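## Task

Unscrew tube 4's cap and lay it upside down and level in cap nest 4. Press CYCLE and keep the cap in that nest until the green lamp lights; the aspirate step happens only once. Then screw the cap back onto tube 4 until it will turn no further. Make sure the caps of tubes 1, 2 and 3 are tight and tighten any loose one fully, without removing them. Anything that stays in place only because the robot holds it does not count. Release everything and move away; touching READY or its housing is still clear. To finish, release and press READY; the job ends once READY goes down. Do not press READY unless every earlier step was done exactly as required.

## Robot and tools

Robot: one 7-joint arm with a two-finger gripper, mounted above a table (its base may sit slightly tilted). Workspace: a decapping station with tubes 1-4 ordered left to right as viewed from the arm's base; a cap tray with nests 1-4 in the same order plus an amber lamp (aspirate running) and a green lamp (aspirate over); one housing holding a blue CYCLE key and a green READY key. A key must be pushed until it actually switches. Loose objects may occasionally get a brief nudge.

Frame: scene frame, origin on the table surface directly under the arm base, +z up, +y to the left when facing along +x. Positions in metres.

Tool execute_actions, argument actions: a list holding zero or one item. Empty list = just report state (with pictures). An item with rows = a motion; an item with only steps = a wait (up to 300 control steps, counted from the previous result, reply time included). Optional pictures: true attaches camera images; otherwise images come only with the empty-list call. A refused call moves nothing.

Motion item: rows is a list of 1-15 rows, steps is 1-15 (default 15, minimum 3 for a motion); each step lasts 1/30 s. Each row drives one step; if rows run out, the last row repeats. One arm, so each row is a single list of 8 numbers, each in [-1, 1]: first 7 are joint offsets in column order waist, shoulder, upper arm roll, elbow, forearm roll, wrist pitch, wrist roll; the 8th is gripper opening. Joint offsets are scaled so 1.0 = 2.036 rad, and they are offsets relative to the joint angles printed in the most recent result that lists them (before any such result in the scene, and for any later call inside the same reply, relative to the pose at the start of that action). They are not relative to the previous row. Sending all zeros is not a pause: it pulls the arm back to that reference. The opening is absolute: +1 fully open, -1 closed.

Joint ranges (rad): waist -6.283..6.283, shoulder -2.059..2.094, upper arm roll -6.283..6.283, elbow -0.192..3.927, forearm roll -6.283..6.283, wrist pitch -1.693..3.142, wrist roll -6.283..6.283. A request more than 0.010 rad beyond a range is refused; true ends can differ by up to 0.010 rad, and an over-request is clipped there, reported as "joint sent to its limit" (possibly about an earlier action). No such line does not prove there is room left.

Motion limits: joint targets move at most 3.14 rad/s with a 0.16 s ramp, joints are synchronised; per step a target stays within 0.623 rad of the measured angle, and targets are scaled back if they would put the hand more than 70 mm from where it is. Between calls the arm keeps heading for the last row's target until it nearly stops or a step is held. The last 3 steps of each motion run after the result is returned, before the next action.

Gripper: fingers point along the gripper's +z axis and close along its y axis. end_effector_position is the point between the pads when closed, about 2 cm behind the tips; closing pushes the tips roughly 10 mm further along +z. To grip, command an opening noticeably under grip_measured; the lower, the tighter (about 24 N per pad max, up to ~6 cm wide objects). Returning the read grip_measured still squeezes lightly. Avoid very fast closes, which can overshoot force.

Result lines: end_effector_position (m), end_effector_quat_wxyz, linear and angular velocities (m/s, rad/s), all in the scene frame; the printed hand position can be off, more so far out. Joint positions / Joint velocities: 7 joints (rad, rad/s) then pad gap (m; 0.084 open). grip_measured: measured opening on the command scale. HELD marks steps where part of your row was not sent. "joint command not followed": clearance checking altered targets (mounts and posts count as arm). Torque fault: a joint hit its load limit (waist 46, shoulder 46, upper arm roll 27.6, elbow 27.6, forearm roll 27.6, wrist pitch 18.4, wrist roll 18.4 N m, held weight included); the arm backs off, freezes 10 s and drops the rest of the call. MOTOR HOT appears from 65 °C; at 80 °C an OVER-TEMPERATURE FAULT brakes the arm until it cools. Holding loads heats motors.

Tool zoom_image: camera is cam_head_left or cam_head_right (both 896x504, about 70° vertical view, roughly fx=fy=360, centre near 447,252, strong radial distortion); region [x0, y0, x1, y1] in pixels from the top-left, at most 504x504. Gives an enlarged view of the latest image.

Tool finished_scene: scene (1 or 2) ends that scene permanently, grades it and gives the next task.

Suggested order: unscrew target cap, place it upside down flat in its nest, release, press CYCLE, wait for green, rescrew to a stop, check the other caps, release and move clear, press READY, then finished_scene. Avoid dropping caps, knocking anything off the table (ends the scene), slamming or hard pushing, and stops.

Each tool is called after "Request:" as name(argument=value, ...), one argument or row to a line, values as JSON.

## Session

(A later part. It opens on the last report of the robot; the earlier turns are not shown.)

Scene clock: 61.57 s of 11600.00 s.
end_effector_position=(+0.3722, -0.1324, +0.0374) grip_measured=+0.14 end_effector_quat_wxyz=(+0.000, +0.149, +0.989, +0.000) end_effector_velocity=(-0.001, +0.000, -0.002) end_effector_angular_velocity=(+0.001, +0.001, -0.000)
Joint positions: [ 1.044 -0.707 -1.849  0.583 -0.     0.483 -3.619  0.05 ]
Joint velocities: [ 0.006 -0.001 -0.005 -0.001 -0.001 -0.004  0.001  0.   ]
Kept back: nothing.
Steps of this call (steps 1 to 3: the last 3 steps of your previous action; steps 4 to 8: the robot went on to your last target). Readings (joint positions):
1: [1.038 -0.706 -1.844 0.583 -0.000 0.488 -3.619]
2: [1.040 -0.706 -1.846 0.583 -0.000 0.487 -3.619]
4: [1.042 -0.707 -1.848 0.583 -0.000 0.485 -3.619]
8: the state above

Close gently.

Request:
execute_actions(
  actions=[
    {"rows":[[0,0,0,0,0,0,0,0.08],[0,0,0,0,0,0,0,0.02],[0,0,0,0,0,0,0,-0.04],[0,0,0,0,0,0,0,-0.1],[0,0,0,0,0,0,0,-0.15],[0,0,0,0,0,0,0,-0.2],[0,0,0,0,0,0,0,-0.24],[0,0,0,0,0,0,0,-0.28],[0,0,0,0,0,0,0,-0.3]],"steps":15},
  ],
)

Scene clock: 62.03 s of 11600.00 s.
end_effector_position=(+0.3722, -0.1325, +0.0375) grip_measured=-0.25 end_effector_quat_wxyz=(+0.000, +0.149, +0.989, -0.000) end_effector_velocity=(+0.001, +0.000, +0.000) end_effector_angular_velocity=(+0.001, -0.001, +0.000)
Joint positions: [ 1.044 -0.707 -1.849  0.583 -0.     0.483 -3.619  0.033]
Joint velocities: [ 0.    -0.     0.001  0.     0.002 -0.    -0.001  0.   ]
Steps of this call (steps 1 to 2: the robot went on to your last target; steps 3 to 14: the first 12 steps of this action). Readings (joint positions):
3: [1.044 -0.707 -1.849 0.583 -0.000 0.483 -3.619]
4: [1.044 -0.707 -1.849 0.583 -0.000 0.483 -3.619]
6: [1.044 -0.707 -1.849 0.583 -0.000 0.483 -3.619]
10: [1.044 -0.707 -1.849 0.583 -0.000 0.483 -3.619]
14: the state above

Request:
execute_actions(
  actions=[
    {"rows":[[0,0,0,0,0,0,0,-0.2],[0,0,0,0,0,0,0,-0.1],[0,0,0,0,0,0,0,-0.1],[0,0,0,0,0,0,-0.02,-0.1],[0,0,0,0,0,0,-0.05,-0.1],[0,0,0,0,0,0,-0.09,-0.1],[0,0,0,0,0,0,-0.13,-0.1],[0,0,0,0,0,0,-0.17,-0.1],[0,0,0,0,0,0,-0.21,-0.1],[0,0,0,0,0,0,-0.25,-0.1],[0,0,0,0,0,0,-0.29,-0.1],[0,0,0,0,0,0,-0.33,-0.1],[0,0,0,0,0,0,-0.37,-0.1],[0,0,0,0,0,0,-0.41,-0.1],[0,0,0,0,0,0,-0.45,-0.1]],"steps":15},
  ],
)

Request:
execute_actions(
  actions=[
    {"steps":10},
  ],
  pictures=true,
)

Request:
zoom_image(
  camera="cam_head_right",
  region=[420, 260, 510, 335],
)

Scene clock: 62.77 s of 11600.00 s.
end_effector_position=(+0.3722, -0.1324, +0.0375) grip_measured=-0.11 end_effector_quat_wxyz=(+0.000, +0.013, +1.000, -0.000) end_effector_velocity=(+0.000, -0.001, +0.000) end_effector_angular_velocity=(-0.003, -0.002, +1.863)
Joint positions: [ 1.044 -0.707 -1.849  0.583 -0.     0.483 -3.892  0.039]
Joint velocities: [-0.     0.    -0.001  0.001  0.002 -0.002 -1.865  0.   ]
Steps of this call (steps 1 to 3: the last 3 steps of your previous action; steps 4 to 10: the robot went on to your last target; steps 11 to 22: the first 12 steps of this action). Readings (joint positions):
11: [1.044 -0.707 -1.849 0.583 -0.000 0.483 -3.619]
12: [1.044 -0.707 -1.849 0.583 -0.000 0.483 -3.619]
14: [1.044 -0.707 -1.849 0.583 -0.000 0.483 -3.619]
18: [1.044 -0.707 -1.849 0.583 -0.000 0.483 -3.689]
22: the state above

Scene clock: 63.10 s of 11600.00 s.
end_effector_position=(+0.3722, -0.1325, +0.0375) grip_measured=-0.11 end_effector_quat_wxyz=(+0.000, -0.277, +0.961, -0.000) end_effector_velocity=(-0.000, -0.000, -0.000) end_effector_angular_velocity=(+0.000, +0.001, +0.609)
Joint positions: [ 1.044 -0.707 -1.849  0.583 -0.     0.483 -4.48   0.039]
Joint velocities: [ 0.    -0.    -0.001 -0.     0.001  0.001 -0.611 -0.   ]
Kept back: nothing.
Steps of this call (steps 1 to 3: the last 3 steps of your previous action; steps 4 to 10: the robot went on to your last target). Readings (joint positions):
1: [1.044 -0.707 -1.849 0.583 -0.000 0.483 -3.957]
2: [1.044 -0.707 -1.849 0.583 -0.000 0.483 -4.025]
4: [1.044 -0.707 -1.849 0.583 -0.000 0.483 -4.170]
8: [1.044 -0.707 -1.849 0.583 -0.000 0.483 -4.420]
10: the state above

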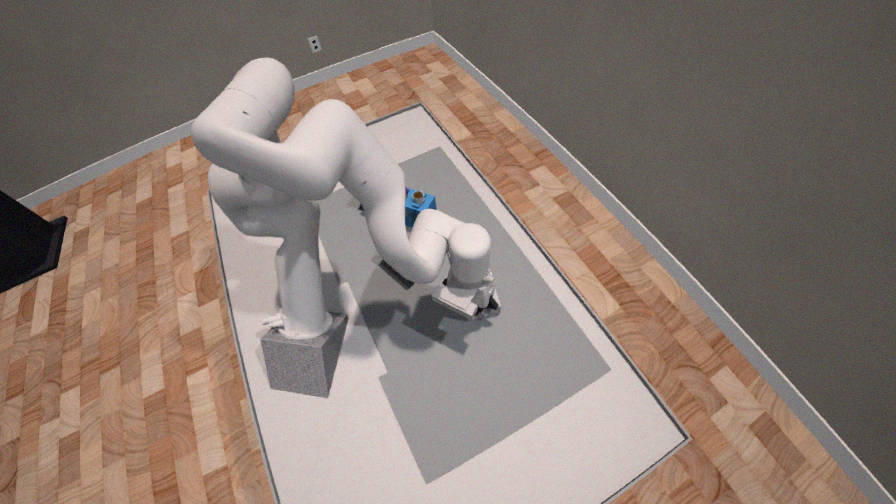

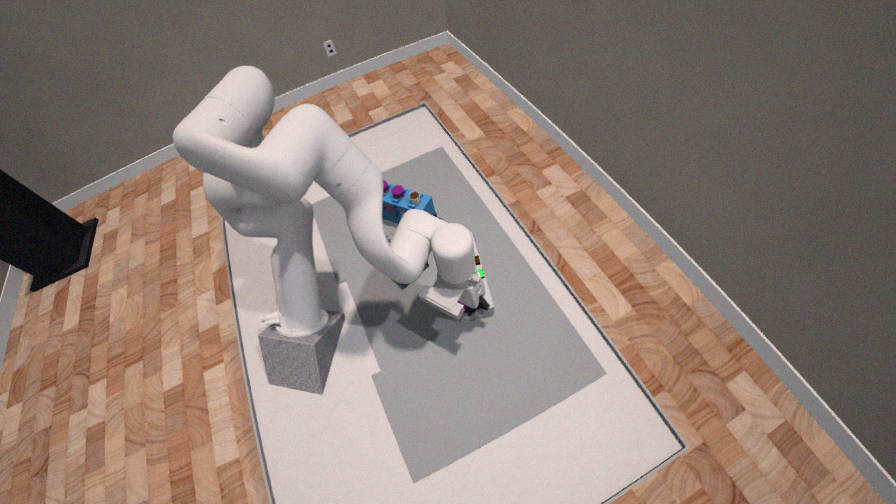

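Region (420, 260, 510, 335) of cam_head_right's 896x504 image, scaled by 5.600, with more detail than that image has.

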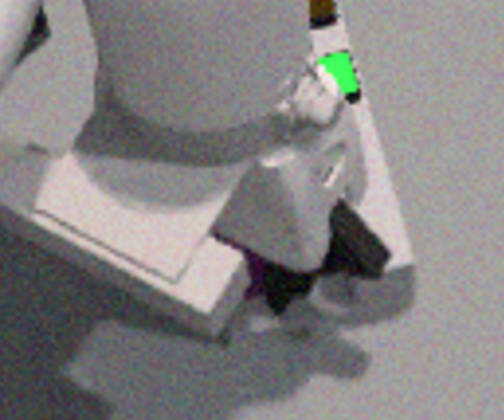

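Continue to -5.19 (Δ=-0.71 → -0.349).

Request:
execute_actions(
  actions=[
    {"rows":[[0,0,0,0,0,0,-0.05,-0.1],[0,0,0,0,0,0,-0.08,-0.1],[0,0,0,0,0,0,-0.115,-0.1],[0,0,0,0,0,0,-0.15,-0.1],[0,0,0,0,0,0,-0.185,-0.1],[0,0,0,0,0,0,-0.22,-0.1],[0,0,0,0,0,0,-0.255,-0.1],[0,0,0,0,0,0,-0.29,-0.1],[0,0,0,0,0,0,-0.32,-0.1],[0,0,0,0,0,0,-0.349,-0.1]],"steps":15},
  ],
)

Request:
execute_actions(
  actions=[
    {"steps":8},
  ],
)

Scene clock: 63.63 s of 11600.00 s.
end_effector_position=(+0.3722, -0.1325, +0.0375) grip_measured=-0.11 end_effector_quat_wxyz=(+0.000, -0.503, +0.864, -0.000) end_effector_velocity=(+0.000, +0.000, +0.000) end_effector_angular_velocity=(-0.002, +0.001, +1.730)
Joint positions: [ 1.044 -0.707 -1.849  0.583 -0.     0.483 -4.974  0.039]
Joint velocities: [ 0.     0.     0.001  0.    -0.002  0.    -1.727  0.   ]
Steps of this call (steps 1 to 4: the robot went on to your last target; steps 5 to 16: the first 12 steps of this action). Readings (joint positions):
5: [1.044 -0.707 -1.849 0.583 -0.000 0.483 -4.527]
6: [1.044 -0.707 -1.849 0.583 -0.000 0.483 -4.534]
8: [1.044 -0.707 -1.849 0.583 -0.000 0.483 -4.573]
12: [1.044 -0.707 -1.849 0.583 -0.000 0.483 -4.740]
16: the state above

Scene clock: 63.90 s of 11600.00 s.
end_effector_position=(+0.3722, -0.1325, +0.0375) grip_measured=-0.11 end_effector_quat_wxyz=(+0.000, -0.589, +0.808, -0.000) end_effector_velocity=(+0.000, +0.001, -0.000) end_effector_angular_velocity=(+0.001, -0.001, +0.137)
Joint positions: [ 1.044 -0.707 -1.849  0.583 -0.     0.483 -5.178  0.039]
Joint velocities: [ 0.    -0.     0.001 -0.     0.003  0.    -0.138 -0.   ]
Kept back: nothing.
Steps of this call (steps 1 to 3: the last 3 steps of your previous action; steps 4 to 8: the robot went on to your last target). Readings (joint positions):
1: [1.044 -0.707 -1.849 0.583 -0.000 0.483 -5.029]
2: [1.044 -0.707 -1.849 0.583 -0.000 0.483 -5.075]
4: [1.044 -0.707 -1.849 0.583 -0.000 0.483 -5.135]
8: the state above

Request:
execute_actions(
  actions=[
    {"rows":[[0,0,0,0,0,0,-0.006,-0.15],[0,0,0,0,0,0,-0.006,-0.19],[0,0,0,0,0,0,-0.006,-0.23],[0,0,0,0,0,0,-0.006,-0.27],[0,0,0,0,0,0,-0.006,-0.32],[0,0,0,0,0,0,-0.006,-0.4],[0,0,0,0,0,0,-0.006,-0.48],[0,0,0,0,0,0,-0.006,-0.55]],"steps":13},
  ],
)

Scene clock: 65.60 s of 11600.00 s.
end_effector_position=(+0.3723, -0.1325, +0.0375) grip_measured=-0.25 end_effector_quat_wxyz=(+0.000, -0.594, +0.805, -0.000) end_effector_velocity=(-0.000, +0.000, -0.000) end_effector_angular_velocity=(+0.000, +0.001, +0.001)
Joint positions: [ 1.043 -0.707 -1.849  0.583 -0.     0.483 -5.19   0.033]
Joint velocities: [-0.    -0.     0.    -0.    -0.001  0.     0.    -0.   ]
Steps of this call (steps 1 to 30: the robot went on to your last target; steps 31 to 41: nothing new was sent; steps 42 to 51: the first 10 steps of this action). Readings (joint positions):
42: [1.044 -0.707 -1.849 0.583 -0.000 0.483 -5.191]
43: [1.044 -0.707 -1.849 0.583 -0.000 0.483 -5.191]
45: [1.044 -0.707 -1.849 0.583 -0.000 0.483 -5.191]
49: [1.043 -0.707 -1.849 0.583 -0.000 0.483 -5.190]
51: the state above

Request:
execute_actions(
  actions=[
    {"rows":[[-0.004,0.0006,0.003,0.0003,0,0.003,0,-0.55],[-0.01,0.0016,0.0077,0.0008,0,0.0075,0,-0.55],[-0.017,0.0028,0.013,0.0013,0,0.0128,0,-0.55],[-0.025,0.004,0.0193,0.0019,0,0.0188,0,-0.55],[-0.033,0.0053,0.0254,0.0025,0,0.0248,0,-0.55],[-0.042,0.0068,0.0323,0.0032,0,0.0315,0,-0.55],[-0.05,0.0081,0.0385,0.0038,0,0.0375,0,-0.55],[-0.062,0.009,0.049,0.007,0,0.048,0,-0.55],[-0.077,0.010,0.063,0.011,0,0.062,0,-0.55],[-0.093,0.011,0.078,0.016,0,0.077,0,-0.55],[-0.11,0.012,0.093,0.021,0,0.093,0,-0.55],[-0.125,0.013,0.107,0.026,0,0.108,0,-0.55],[-0.14,0.0137,0.121,0.031,0,0.122,0,-0.55],[-0.154,0.0143,0.1343,0.0365,0,0.136,0,-0.55]],"steps":15},
  ],
)

Scene clock: 66.20 s of 11600.00 s.
end_effector_position=(+0.3748, -0.1313, +0.0676) grip_measured=-0.25 end_effector_quat_wxyz=(+0.001, -0.596, +0.803, +0.001) end_effector_velocity=(+0.040, +0.012, +0.189) end_effector_angular_velocity=(+0.014, -0.014, +0.086)
Joint positions: [ 0.915 -0.69  -1.745  0.6   -0.     0.587 -5.19   0.033]
Joint velocities: [-0.718  0.061  0.64   0.179 -0.001  0.639  0.001  0.   ]
Steps of this call (steps 1 to 3: the last 3 steps of your previous action; steps 4 to 6: the robot went on to your last target; steps 7 to 18: the first 12 steps of this action). Readings (joint positions):
7: [1.043 -0.707 -1.849 0.583 -0.000 0.483 -5.190]
8: [1.042 -0.707 -1.848 0.583 -0.000 0.485 -5.190]
10: [1.034 -0.705 -1.841 0.583 -0.000 0.491 -5.190]
14: [0.990 -0.698 -1.808 0.587 -0.000 0.524 -5.190]
18: the state above

Request:
execute_actions(
  actions=[
    {"rows":[[-0.0911,0.006,0.085,0.028,0,0.086,0,-0.55],[-0.095,0.001,0.097,0.026,0,0.089,0,-0.55],[-0.10,-0.007,0.115,0.022,0,0.093,0,-0.55],[-0.106,-0.016,0.135,0.018,0,0.097,0,-0.55],[-0.113,-0.026,0.158,0.013,0,0.102,0,-0.55],[-0.12,-0.037,0.183,0.008,0,0.108,0,-0.55],[-0.127,-0.048,0.208,0.003,0,0.113,0,-0.55],[-0.135,-0.059,0.234,-0.003,0,0.119,0,-0.55],[-0.142,-0.07,0.26,-0.008,0,0.125,0,-0.55],[-0.15,-0.081,0.285,-0.014,0,0.13,0,-0.55],[-0.157,-0.092,0.311,-0.019,0,0.136,0,-0.55],[-0.1645,-0.1031,0.3364,-0.0246,0,0.1415,0,-0.55]],"steps":15},
  ],
)

Scene clock: 66.93 s of 11600.00 s.
end_effector_position=(+0.4145, -0.0414, +0.1232) grip_measured=-0.25 end_effector_quat_wxyz=(-0.029, +0.684, -0.729, -0.028) end_effector_velocity=(+0.090, +0.364, +0.047) end_effector_angular_velocity=(+0.248, -0.066, +0.900)
Joint positions: [ 0.66  -0.782 -1.332  0.607 -0.     0.814 -5.19   0.033]
Joint velocities: [-0.309 -0.457  1.057 -0.222 -0.001  0.234 -0.    -0.   ]
Steps of this call (steps 1 to 3: the last 3 steps of your previous action; steps 4 to 10: the robot went on to your last target; steps 11 to 22: the first 12 steps of this action). Readings (joint positions):
11: [0.736 -0.678 -1.581 0.655 -0.000 0.754 -5.190]
12: [0.734 -0.678 -1.579 0.655 -0.000 0.756 -5.190]
14: [0.728 -0.683 -1.565 0.654 -0.000 0.762 -5.190]
18: [0.700 -0.722 -1.472 0.637 -0.000 0.784 -5.190]
22: the state above

Request:
execute_actions(
  actions=[
    {"rows":[[-0.045,-0.067,0.155,-0.025,0,0.037,0,-0.55],[-0.052,-0.078,0.18,-0.026,0,0.045,0,-0.55],[-0.06,-0.089,0.205,-0.03,0,0.052,0,-0.55],[-0.067,-0.10,0.23,-0.036,0,0.058,0,-0.55],[-0.075,-0.111,0.255,-0.042,0,0.064,0,-0.55],[-0.082,-0.122,0.28,-0.049,0,0.069,0,-0.55],[-0.089,-0.133,0.305,-0.057,0,0.074,0,-0.55],[-0.096,-0.144,0.33,-0.066,0,0.078,0,-0.55],[-0.103,-0.154,0.352,-0.075,0,0.081,0,-0.55],[-0.108,-0.162,0.37,-0.082,0,0.083,0,-0.55],[-0.112,-0.167,0.3821,-0.0879,0,0.0847,0,-0.55]],"steps":15},
  ],
)

Request:
execute_actions(
  actions=[
    {"steps":14},
  ],
)

Scene clock: 67.57 s of 11600.00 s.
end_effector_position=(+0.4125, +0.1367, +0.1701) grip_measured=-0.25 end_effector_quat_wxyz=(-0.027, +0.848, -0.529, -0.015) end_effector_velocity=(-0.155, +0.296, +0.030) end_effector_angular_velocity=(-0.388, -0.036, +1.052)
Joint positions: [ 0.483 -1.048 -0.722  0.488 -0.     0.958 -5.19   0.033]
Joint velocities: [-0.38  -0.575  1.304 -0.436  0.     0.235  0.     0.   ]
Steps of this call (steps 1 to 3: the last 3 steps of your previous action; steps 4 to 7: the robot went on to your last target; steps 8 to 19: the first 12 steps of this action). Readings (joint positions):
8: [0.590 -0.886 -1.090 0.557 -0.000 0.868 -5.190]
9: [0.586 -0.892 -1.077 0.555 -0.000 0.872 -5.190]
11: [0.573 -0.910 -1.037 0.554 -0.000 0.884 -5.190]
15: [0.532 -0.972 -0.895 0.536 -0.000 0.922 -5.190]
19: the state above

Scene clock: 68.03 s of 11600.00 s.
end_effector_position=(+0.3901, +0.1685, +0.1711) grip_measured=-0.25 end_effector_quat_wxyz=(-0.001, +0.880, -0.474, +0.001) end_effector_velocity=(-0.002, +0.003, +0.000) end_effector_angular_velocity=(-0.008, -0.002, +0.014)
Joint positions: [ 0.433 -1.121 -0.556  0.429 -0.     0.987 -5.19   0.033]
Joint velocities: [-0.004 -0.006  0.017 -0.005  0.     0.002 -0.    -0.   ]
Kept back: nothing.
Steps of this call (steps 1 to 3: the last 3 steps of your previous action; steps 4 to 14: the robot went on to your last target). Readings (joint positions):
1: [0.470 -1.066 -0.680 0.474 -0.000 0.965 -5.190]
2: [0.460 -1.082 -0.643 0.460 -0.000 0.972 -5.190]
4: [0.446 -1.103 -0.595 0.443 -0.000 0.980 -5.190]
8: [0.435 -1.117 -0.565 0.432 -0.000 0.985 -5.190]
14: the state above

Request:
execute_actions(
  actions=[
    {"rows":[[0.0015,0.002,-0.0003,-0.003,0,-0.006,0,-0.55],[0.003,0.0045,-0.001,-0.007,0,-0.0125,0,-0.55],[0.005,0.007,-0.0017,-0.011,0,-0.02,0,-0.55],[0.0068,0.01,-0.0024,-0.015,0,-0.0275,0,-0.55],[0.008,0.012,-0.0029,-0.018,0,-0.033,0,-0.55],[0.009,0.0133,-0.0032,-0.0203,0,-0.0368,0,-0.55]],"steps":15},
  ],
)

Request:
execute_actions(
  actions=[
    {"steps":6},
  ],
)

Scene clock: 68.63 s of 11600.00 s.
end_effector_position=(+0.3891, +0.1686, +0.1520) grip_measured=-0.25 end_effector_quat_wxyz=(-0.000, +0.881, -0.474, +0.002) end_effector_velocity=(+0.007, +0.001, -0.009) end_effector_angular_velocity=(+0.005, -0.026, -0.001)
Joint positions: [ 0.45  -1.096 -0.562  0.39  -0.     0.918 -5.19   0.033]
Joint velocities: [ 0.013  0.018 -0.005 -0.02   0.003 -0.068 -0.    -0.   ]
Steps of this call (steps 1 to 6: the robot went on to your last target; steps 7 to 18: the first 12 steps of this action). Readings (joint positions):
7: [0.433 -1.122 -0.554 0.429 -0.000 0.987 -5.190]
8: [0.433 -1.121 -0.555 0.428 -0.000 0.985 -5.190]
10: [0.436 -1.117 -0.556 0.423 -0.000 0.974 -5.190]
14: [0.445 -1.102 -0.560 0.400 -0.000 0.936 -5.190]
18: the state above

Scene clock: 68.83 s of 11600.00 s.
end_effector_position=(+0.3896, +0.1687, +0.1513) grip_measured=-0.25 end_effector_quat_wxyz=(-0.001, +0.881, -0.474, +0.002) end_effector_velocity=(-0.001, -0.000, -0.002) end_effector_angular_velocity=(-0.002, +0.001, +0.001)
Joint positions: [ 0.451 -1.094 -0.563  0.388 -0.     0.912 -5.19   0.033]
Joint velocities: [ 0.002  0.002 -0.001 -0.005 -0.002 -0.007  0.    -0.   ]
Kept back: nothing.
Steps of this call (steps 1 to 3: the last 3 steps of your previous action; steps 4 to 6: the robot went on to your last target). Readings (joint positions):
1: [0.450 -1.095 -0.562 0.390 -0.000 0.916 -5.190]
2: [0.451 -1.095 -0.562 0.389 -0.000 0.915 -5.190]
4: [0.451 -1.094 -0.563 0.389 -0.000 0.913 -5.190]
6: the state above

Request:
execute_actions(
  actions=[
    {"rows":[[0.0008,0.001,-0.0003,-0.0009,0,-0.0021,0,-0.55],[0.0016,0.002,-0.0007,-0.0019,0,-0.0042,0,-0.55],[0.0024,0.0031,-0.001,-0.0028,0,-0.0063,0,-0.55],[0.0032,0.0041,-0.0014,-0.0037,0,-0.0084,0,-0.55],[0.004,0.0052,-0.0017,-0.0047,0,-0.0105,0,-0.55],[0.0047,0.0062,-0.002,-0.0056,0,-0.0127,0,-0.55],[0.0055,0.0072,-0.0024,-0.0065,0,-0.0148,0,-0.55],[0.0063,0.0082,-0.0027,-0.0074,0,-0.0169,0,-0.55],[0.0071,0.0093,-0.0031,-0.0084,0,-0.019,0,-0.55],[0.0079,0.0103,-0.0034,-0.0093,0,-0.0211,0,-0.55]],"steps":15},
  ],
)

Request:
execute_actions(
  actions=[
    {"steps":8},
  ],
  pictures=true,
)

Request:
zoom_image(
  camera="cam_head_left",
  region=[370, 150, 470, 235],
)

Scene clock: 69.47 s of 11600.00 s.
end_effector_position=(+0.3897, +0.1688, +0.1423) grip_measured=-0.25 end_effector_quat_wxyz=(-0.001, +0.881, -0.473, +0.002) end_effector_velocity=(-0.001, -0.001, -0.026) end_effector_angular_velocity=(-0.001, +0.005, -0.001)
Joint positions: [ 0.463 -1.078 -0.568  0.374 -0.     0.879 -5.19   0.033]
Joint velocities: [ 0.034  0.049 -0.018 -0.043 -0.001 -0.095 -0.    -0.   ]
Steps of this call (steps 1 to 7: the robot went on to your last target; steps 8 to 19: the first 12 steps of this action). Readings (joint positions):
8: [0.451 -1.094 -0.563 0.388 -0.000 0.912 -5.190]
9: [0.451 -1.094 -0.563 0.388 -0.000 0.911 -5.190]
11: [0.453 -1.092 -0.563 0.386 -0.000 0.907 -5.190]
15: [0.458 -1.085 -0.565 0.380 -0.000 0.894 -5.190]
19: the state above

Scene clock: 69.73 s of 11600.00 s.
end_effector_position=(+0.3897, +0.1688, +0.1400) grip_measured=-0.25 end_effector_quat_wxyz=(-0.001, +0.881, -0.473, +0.002) end_effector_velocity=(-0.000, -0.000, -0.002) end_effector_angular_velocity=(+0.001, +0.000, -0.000)
Joint positions: [ 0.467 -1.073 -0.57   0.37  -0.     0.87  -5.19   0.033]
Joint velocities: [ 0.003  0.002 -0.003 -0.003 -0.001 -0.006 -0.     0.   ]
Kept back: nothing.
Steps of this call (steps 1 to 3: the last 3 steps of your previous action; steps 4 to 8: the robot went on to your last target). Readings (joint positions):
1: [0.464 -1.076 -0.569 0.372 -0.000 0.876 -5.190]
2: [0.465 -1.075 -0.569 0.372 -0.000 0.874 -5.190]
4: [0.466 -1.074 -0.569 0.371 -0.000 0.872 -5.190]
8: the state above

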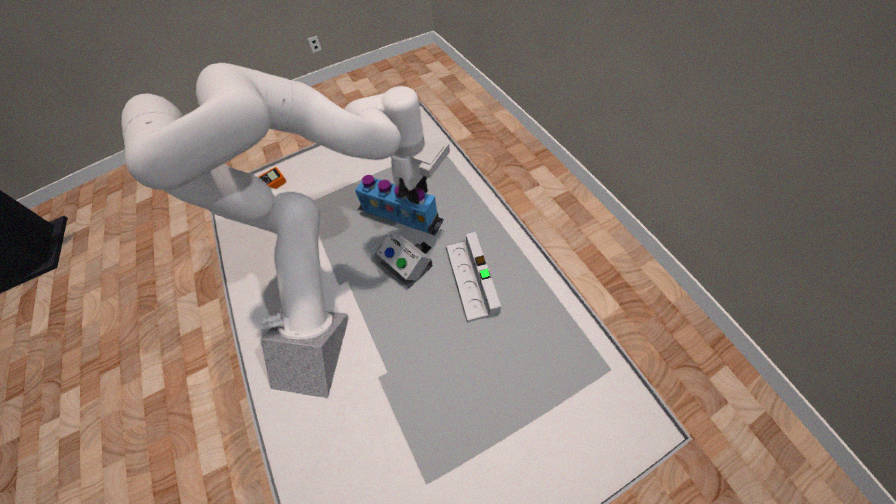

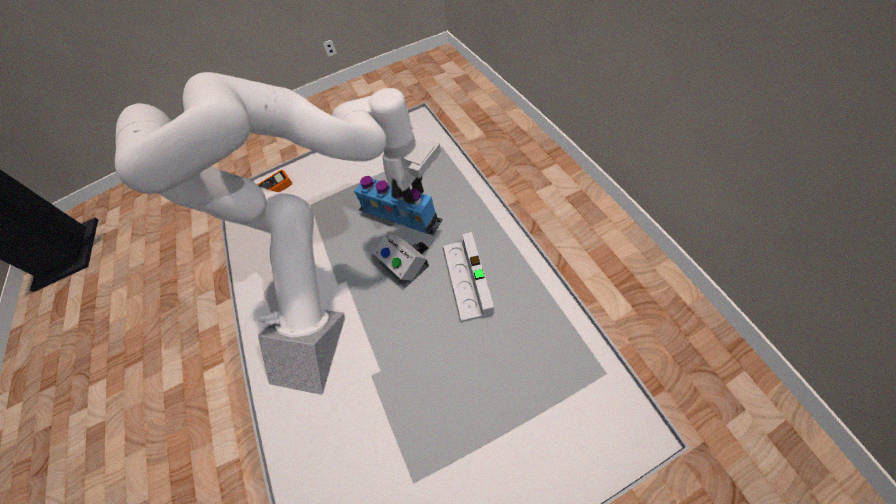

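Region (370, 150, 470, 235) of cam_head_left's 896x504 image, scaled by 5.040, with more detail than that image has; it fills the top 428 rows of this view, and the rest is white.

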